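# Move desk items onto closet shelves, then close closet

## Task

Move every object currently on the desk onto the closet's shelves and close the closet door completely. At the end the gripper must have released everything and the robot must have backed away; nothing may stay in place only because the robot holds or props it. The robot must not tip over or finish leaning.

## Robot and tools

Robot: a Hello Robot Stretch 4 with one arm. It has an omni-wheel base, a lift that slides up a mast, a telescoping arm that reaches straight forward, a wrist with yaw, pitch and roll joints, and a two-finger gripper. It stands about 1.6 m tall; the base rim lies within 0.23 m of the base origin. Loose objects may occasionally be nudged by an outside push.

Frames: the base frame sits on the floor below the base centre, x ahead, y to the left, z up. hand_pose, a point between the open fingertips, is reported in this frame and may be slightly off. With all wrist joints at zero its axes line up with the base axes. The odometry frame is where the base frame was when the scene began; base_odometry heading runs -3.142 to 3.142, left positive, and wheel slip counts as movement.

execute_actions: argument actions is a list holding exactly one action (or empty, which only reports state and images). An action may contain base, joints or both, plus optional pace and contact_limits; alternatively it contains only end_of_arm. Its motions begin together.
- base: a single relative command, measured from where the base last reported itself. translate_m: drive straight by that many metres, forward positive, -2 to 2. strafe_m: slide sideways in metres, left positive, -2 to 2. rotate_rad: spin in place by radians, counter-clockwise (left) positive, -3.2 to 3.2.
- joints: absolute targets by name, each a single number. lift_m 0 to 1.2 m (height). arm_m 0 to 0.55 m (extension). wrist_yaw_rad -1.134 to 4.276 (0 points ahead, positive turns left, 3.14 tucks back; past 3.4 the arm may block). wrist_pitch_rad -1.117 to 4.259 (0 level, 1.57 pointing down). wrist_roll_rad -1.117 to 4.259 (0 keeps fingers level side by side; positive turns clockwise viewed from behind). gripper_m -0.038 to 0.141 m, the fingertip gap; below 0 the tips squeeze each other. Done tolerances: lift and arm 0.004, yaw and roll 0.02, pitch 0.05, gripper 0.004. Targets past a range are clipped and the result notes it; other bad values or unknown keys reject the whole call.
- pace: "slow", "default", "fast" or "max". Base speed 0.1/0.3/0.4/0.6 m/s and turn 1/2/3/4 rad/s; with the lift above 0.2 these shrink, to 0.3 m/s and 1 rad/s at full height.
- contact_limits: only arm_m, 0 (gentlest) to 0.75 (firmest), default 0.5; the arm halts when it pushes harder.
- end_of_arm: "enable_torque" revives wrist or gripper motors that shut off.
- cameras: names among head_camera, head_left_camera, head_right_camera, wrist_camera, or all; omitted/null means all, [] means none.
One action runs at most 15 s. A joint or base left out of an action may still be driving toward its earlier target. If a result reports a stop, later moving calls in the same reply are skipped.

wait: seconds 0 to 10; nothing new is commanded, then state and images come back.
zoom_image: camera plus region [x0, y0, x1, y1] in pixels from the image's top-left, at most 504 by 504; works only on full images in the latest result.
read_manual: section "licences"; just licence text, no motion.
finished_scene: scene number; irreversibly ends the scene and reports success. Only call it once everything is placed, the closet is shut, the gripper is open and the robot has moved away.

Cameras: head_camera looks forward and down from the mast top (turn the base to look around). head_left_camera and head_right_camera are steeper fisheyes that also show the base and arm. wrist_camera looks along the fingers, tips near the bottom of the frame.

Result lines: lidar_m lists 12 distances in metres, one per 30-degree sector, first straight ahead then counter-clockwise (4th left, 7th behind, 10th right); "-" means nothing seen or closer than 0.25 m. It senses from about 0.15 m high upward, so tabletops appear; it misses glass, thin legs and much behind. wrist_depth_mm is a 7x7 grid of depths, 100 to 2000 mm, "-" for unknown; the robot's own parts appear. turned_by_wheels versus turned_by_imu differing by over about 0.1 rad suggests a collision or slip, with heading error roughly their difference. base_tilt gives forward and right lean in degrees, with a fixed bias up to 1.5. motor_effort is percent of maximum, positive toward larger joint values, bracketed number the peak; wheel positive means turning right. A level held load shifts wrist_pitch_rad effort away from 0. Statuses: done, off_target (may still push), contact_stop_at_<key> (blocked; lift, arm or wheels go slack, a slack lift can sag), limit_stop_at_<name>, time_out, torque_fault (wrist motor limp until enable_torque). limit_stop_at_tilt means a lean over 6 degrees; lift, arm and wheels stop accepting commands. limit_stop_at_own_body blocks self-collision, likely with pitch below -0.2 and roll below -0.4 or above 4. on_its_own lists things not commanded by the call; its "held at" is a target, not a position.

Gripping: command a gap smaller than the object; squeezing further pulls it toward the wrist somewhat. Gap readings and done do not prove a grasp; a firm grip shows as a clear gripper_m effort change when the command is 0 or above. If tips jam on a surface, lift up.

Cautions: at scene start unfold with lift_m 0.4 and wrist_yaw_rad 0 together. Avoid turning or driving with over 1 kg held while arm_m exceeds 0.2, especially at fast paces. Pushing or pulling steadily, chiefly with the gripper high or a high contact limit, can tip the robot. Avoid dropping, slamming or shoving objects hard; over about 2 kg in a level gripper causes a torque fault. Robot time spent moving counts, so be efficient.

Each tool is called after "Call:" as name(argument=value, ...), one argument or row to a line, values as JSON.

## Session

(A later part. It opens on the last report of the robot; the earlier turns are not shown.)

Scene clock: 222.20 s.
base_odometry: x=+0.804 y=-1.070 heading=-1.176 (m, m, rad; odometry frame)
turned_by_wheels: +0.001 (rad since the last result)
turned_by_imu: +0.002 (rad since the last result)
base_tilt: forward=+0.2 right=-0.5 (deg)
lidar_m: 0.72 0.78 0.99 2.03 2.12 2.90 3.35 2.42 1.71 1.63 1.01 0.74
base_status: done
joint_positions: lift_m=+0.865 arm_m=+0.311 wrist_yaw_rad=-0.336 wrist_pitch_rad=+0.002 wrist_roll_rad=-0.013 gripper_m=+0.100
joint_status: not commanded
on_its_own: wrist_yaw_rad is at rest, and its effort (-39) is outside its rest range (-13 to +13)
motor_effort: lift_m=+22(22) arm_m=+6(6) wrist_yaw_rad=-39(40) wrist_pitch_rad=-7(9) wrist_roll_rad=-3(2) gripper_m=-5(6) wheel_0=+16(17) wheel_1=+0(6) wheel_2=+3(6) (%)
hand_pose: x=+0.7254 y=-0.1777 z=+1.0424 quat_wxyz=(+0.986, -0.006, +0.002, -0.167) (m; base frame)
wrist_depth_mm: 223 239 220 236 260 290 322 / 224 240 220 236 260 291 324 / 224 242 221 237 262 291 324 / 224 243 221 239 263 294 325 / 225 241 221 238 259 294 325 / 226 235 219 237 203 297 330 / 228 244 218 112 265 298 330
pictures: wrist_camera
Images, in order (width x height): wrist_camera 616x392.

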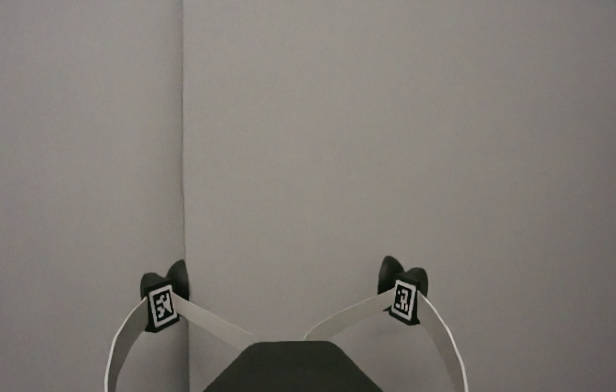

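Call:
execute_actions(
  actions=[
    {"base":{"strafe_m":0.03},"pace":"slow"},
  ],
  cameras=[],
)

Call:
execute_actions(
  actions=[
    {"joints":{"arm_m":0.0,"wrist_yaw_rad":-0.8},"pace":"fast"},
  ],
  cameras=["wrist_camera","head_right_camera","head_camera"],
)

Scene clock: 223.83 s.
base_odometry: x=+0.831 y=-1.059 heading=-1.176 (m, m, rad; odometry frame)
turned_by_wheels: +0.000 (rad since the last result)
turned_by_imu: +0.000 (rad since the last result)
base_tilt: forward=+0.1 right=-0.4 (deg)
lidar_m: 0.73 0.77 1.01 1.99 2.10 2.85 3.35 2.39 1.75 1.67 1.02 0.75
base_status: done
joint_positions: lift_m=+0.865 arm_m=+0.311 wrist_yaw_rad=-0.350 wrist_pitch_rad=+0.002 wrist_roll_rad=-0.013 gripper_m=+0.100
joint_status: not commanded
motor_effort: lift_m=+22(22) arm_m=+6(6) wrist_yaw_rad=+0(39) wrist_pitch_rad=-7(8) wrist_roll_rad=-3(3) gripper_m=-1(5) wheel_0=-5(15) wheel_1=+3(10) wheel_2=+4(4) (%)
hand_pose: x=+0.7230 y=-0.1809 z=+1.0424 quat_wxyz=(+0.985, -0.006, +0.002, -0.174) (m; base frame)
wrist_depth_mm: 224 241 228 241 267 301 336 / 225 243 228 241 267 300 336 / 225 243 229 242 267 301 334 / 225 243 229 243 270 303 338 / 226 244 227 244 266 304 340 / 226 238 213 240 202 307 342 / 227 238 257 112 272 307 345
pictures: none
No camera images: the call's "cameras" was empty. Leave "cameras" out to get every camera's image.

Scene clock: 225.57 s.
base_odometry: x=+0.831 y=-1.059 heading=-1.176 (m, m, rad; odometry frame)
turned_by_wheels: +0.000 (rad since the last result)
turned_by_imu: +0.000 (rad since the last result)
base_tilt: forward=+0.2 right=-0.4 (deg)
lidar_m: 0.70 0.80 0.98 1.98 2.10 2.86 3.36 2.42 1.76 1.66 1.02 0.74
base_status: not commanded
joint_positions: lift_m=+0.865 arm_m=+0.001 wrist_yaw_rad=-0.800 wrist_pitch_rad=+0.002 wrist_roll_rad=-0.013 gripper_m=+0.100
joint_status: all done
motor_effort: lift_m=+22(22) arm_m=-6(7) wrist_yaw_rad=+2(66) wrist_pitch_rad=-9(9) wrist_roll_rad=-3(3) gripper_m=-1(9) wheel_0=-1(5) wheel_1=-2(4) wheel_2=+0(7) (%)
hand_pose: x=+0.3102 y=-0.2679 z=+1.0424 quat_wxyz=(+0.921, -0.006, +0.004, -0.390) (m; base frame)
wrist_depth_mm: 480 559 676 854 1618 1537 1281 / 480 559 676 866 1661 1464 1281 / 477 559 676 866 1708 1499 1308 / 477 559 691 854 1708 1499 1308 / 477 564 683 854 1098 1499 1336 / 484 535 213 842 202 1499 1281 / 484 535 661 112 1618 1499 1336
pictures: head_camera, head_right_camera, wrist_camera
Images, in order (width x height): head_camera 420x560, head_right_camera 420x672, wrist_camera 616x392.

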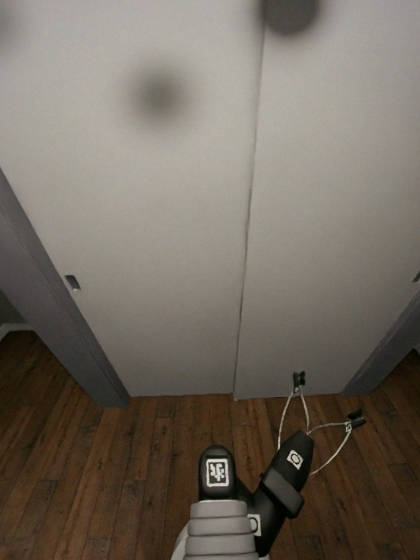

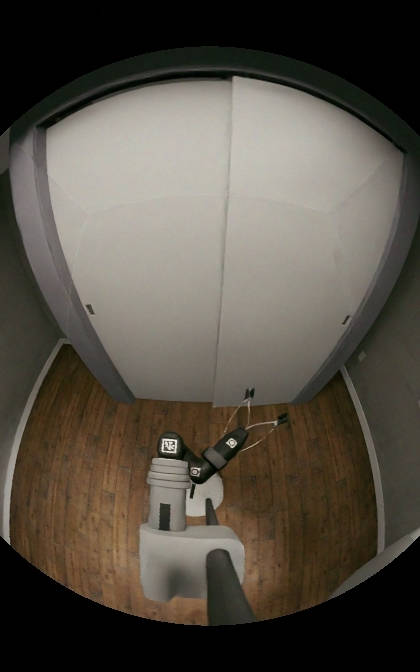

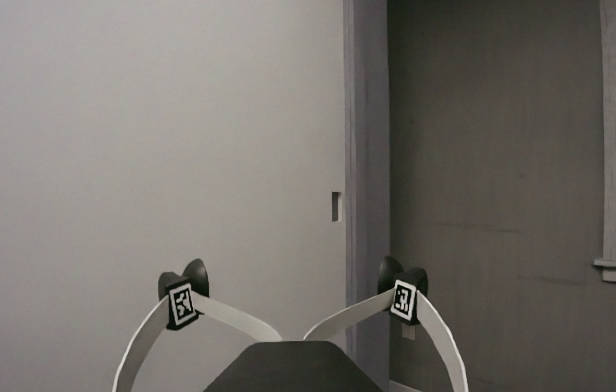

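Call:
zoom_image(
  camera="wrist_camera",
  region=[280, 0, 440, 392],
)

Call:
zoom_image(
  camera="head_camera",
  region=[0, 150, 160, 420],
)

Region (280, 0, 440, 392) of wrist_camera's 616x392 image, scaled by 1.286; it fills the left 206 columns of this view, and the rest is white.

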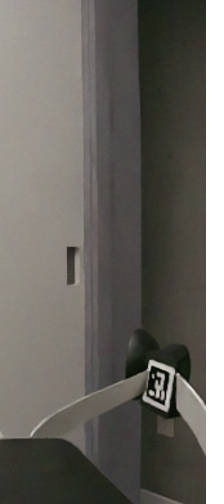

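Region (0, 150, 160, 420) of head_camera's 420x560 image, scaled by 1.867, with more detail than that image has; it fills the left 299 columns of this view, and the rest is white.

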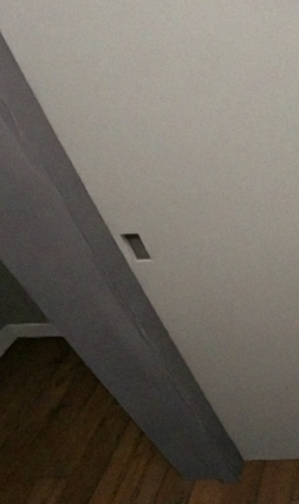

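Call:
execute_actions(
  actions=[
    {"base":{"translate_m":-0.35},"pace":"max"},
  ],
  cameras=["head_left_camera","head_right_camera"],
)

Scene clock: 228.27 s.
base_odometry: x=+0.697 y=-0.736 heading=-1.176 (m, m, rad; odometry frame)
turned_by_wheels: +0.000 (rad since the last result)
turned_by_imu: +0.002 (rad since the last result)
base_tilt: forward=+0.1 right=-0.5 (deg)
lidar_m: 1.05 1.15 2.10 2.00 2.10 2.86 2.94 2.30 1.80 1.68 1.48 1.10
base_status: done
joint_positions: lift_m=+0.865 arm_m=+0.001 wrist_yaw_rad=-0.800 wrist_pitch_rad=+0.002 wrist_roll_rad=-0.013 gripper_m=+0.100
joint_status: not commanded
motor_effort: lift_m=+22(22) arm_m=-6(6) wrist_yaw_rad=+1(2) wrist_pitch_rad=-6(8) wrist_roll_rad=-2(2) gripper_m=-1(1) wheel_0=-3(9) wheel_1=-2(8) wheel_2=+2(10) (%)
hand_pose: x=+0.3102 y=-0.2679 z=+1.0424 quat_wxyz=(+0.921, -0.006, +0.004, -0.389) (m; base frame)
wrist_depth_mm: 759 878 1060 1983 1808 1499 1281 / 759 891 1060 - 1756 1499 1336 / 750 891 1078 - 1808 1499 1281 / 768 891 1078 - 1808 1499 1308 / 759 891 1060 1366 1708 1537 1308 / 778 842 213 1281 202 1499 1308 / 759 866 1060 111 1808 1499 1336
pictures: head_left_camera, head_right_camera
Images, in order (width x height): head_left_camera 420x672, head_right_camera 420x672.

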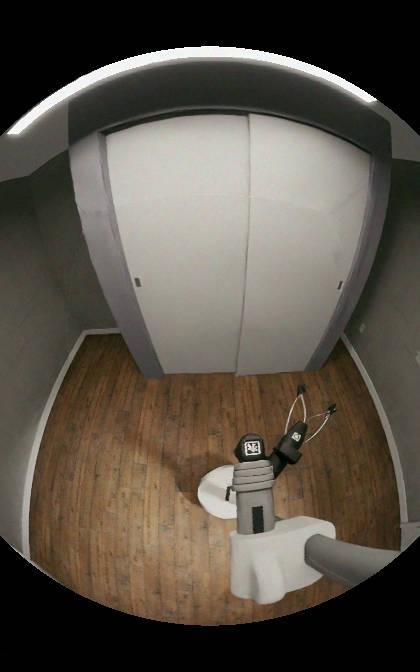

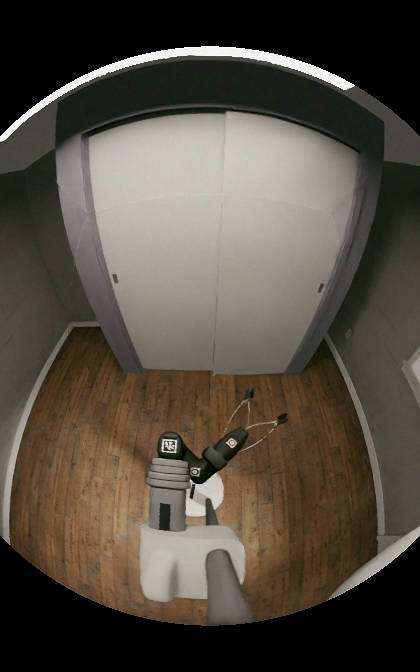

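Call:
finished_scene(
  scene=1,
)

The scene is finished: the task was done.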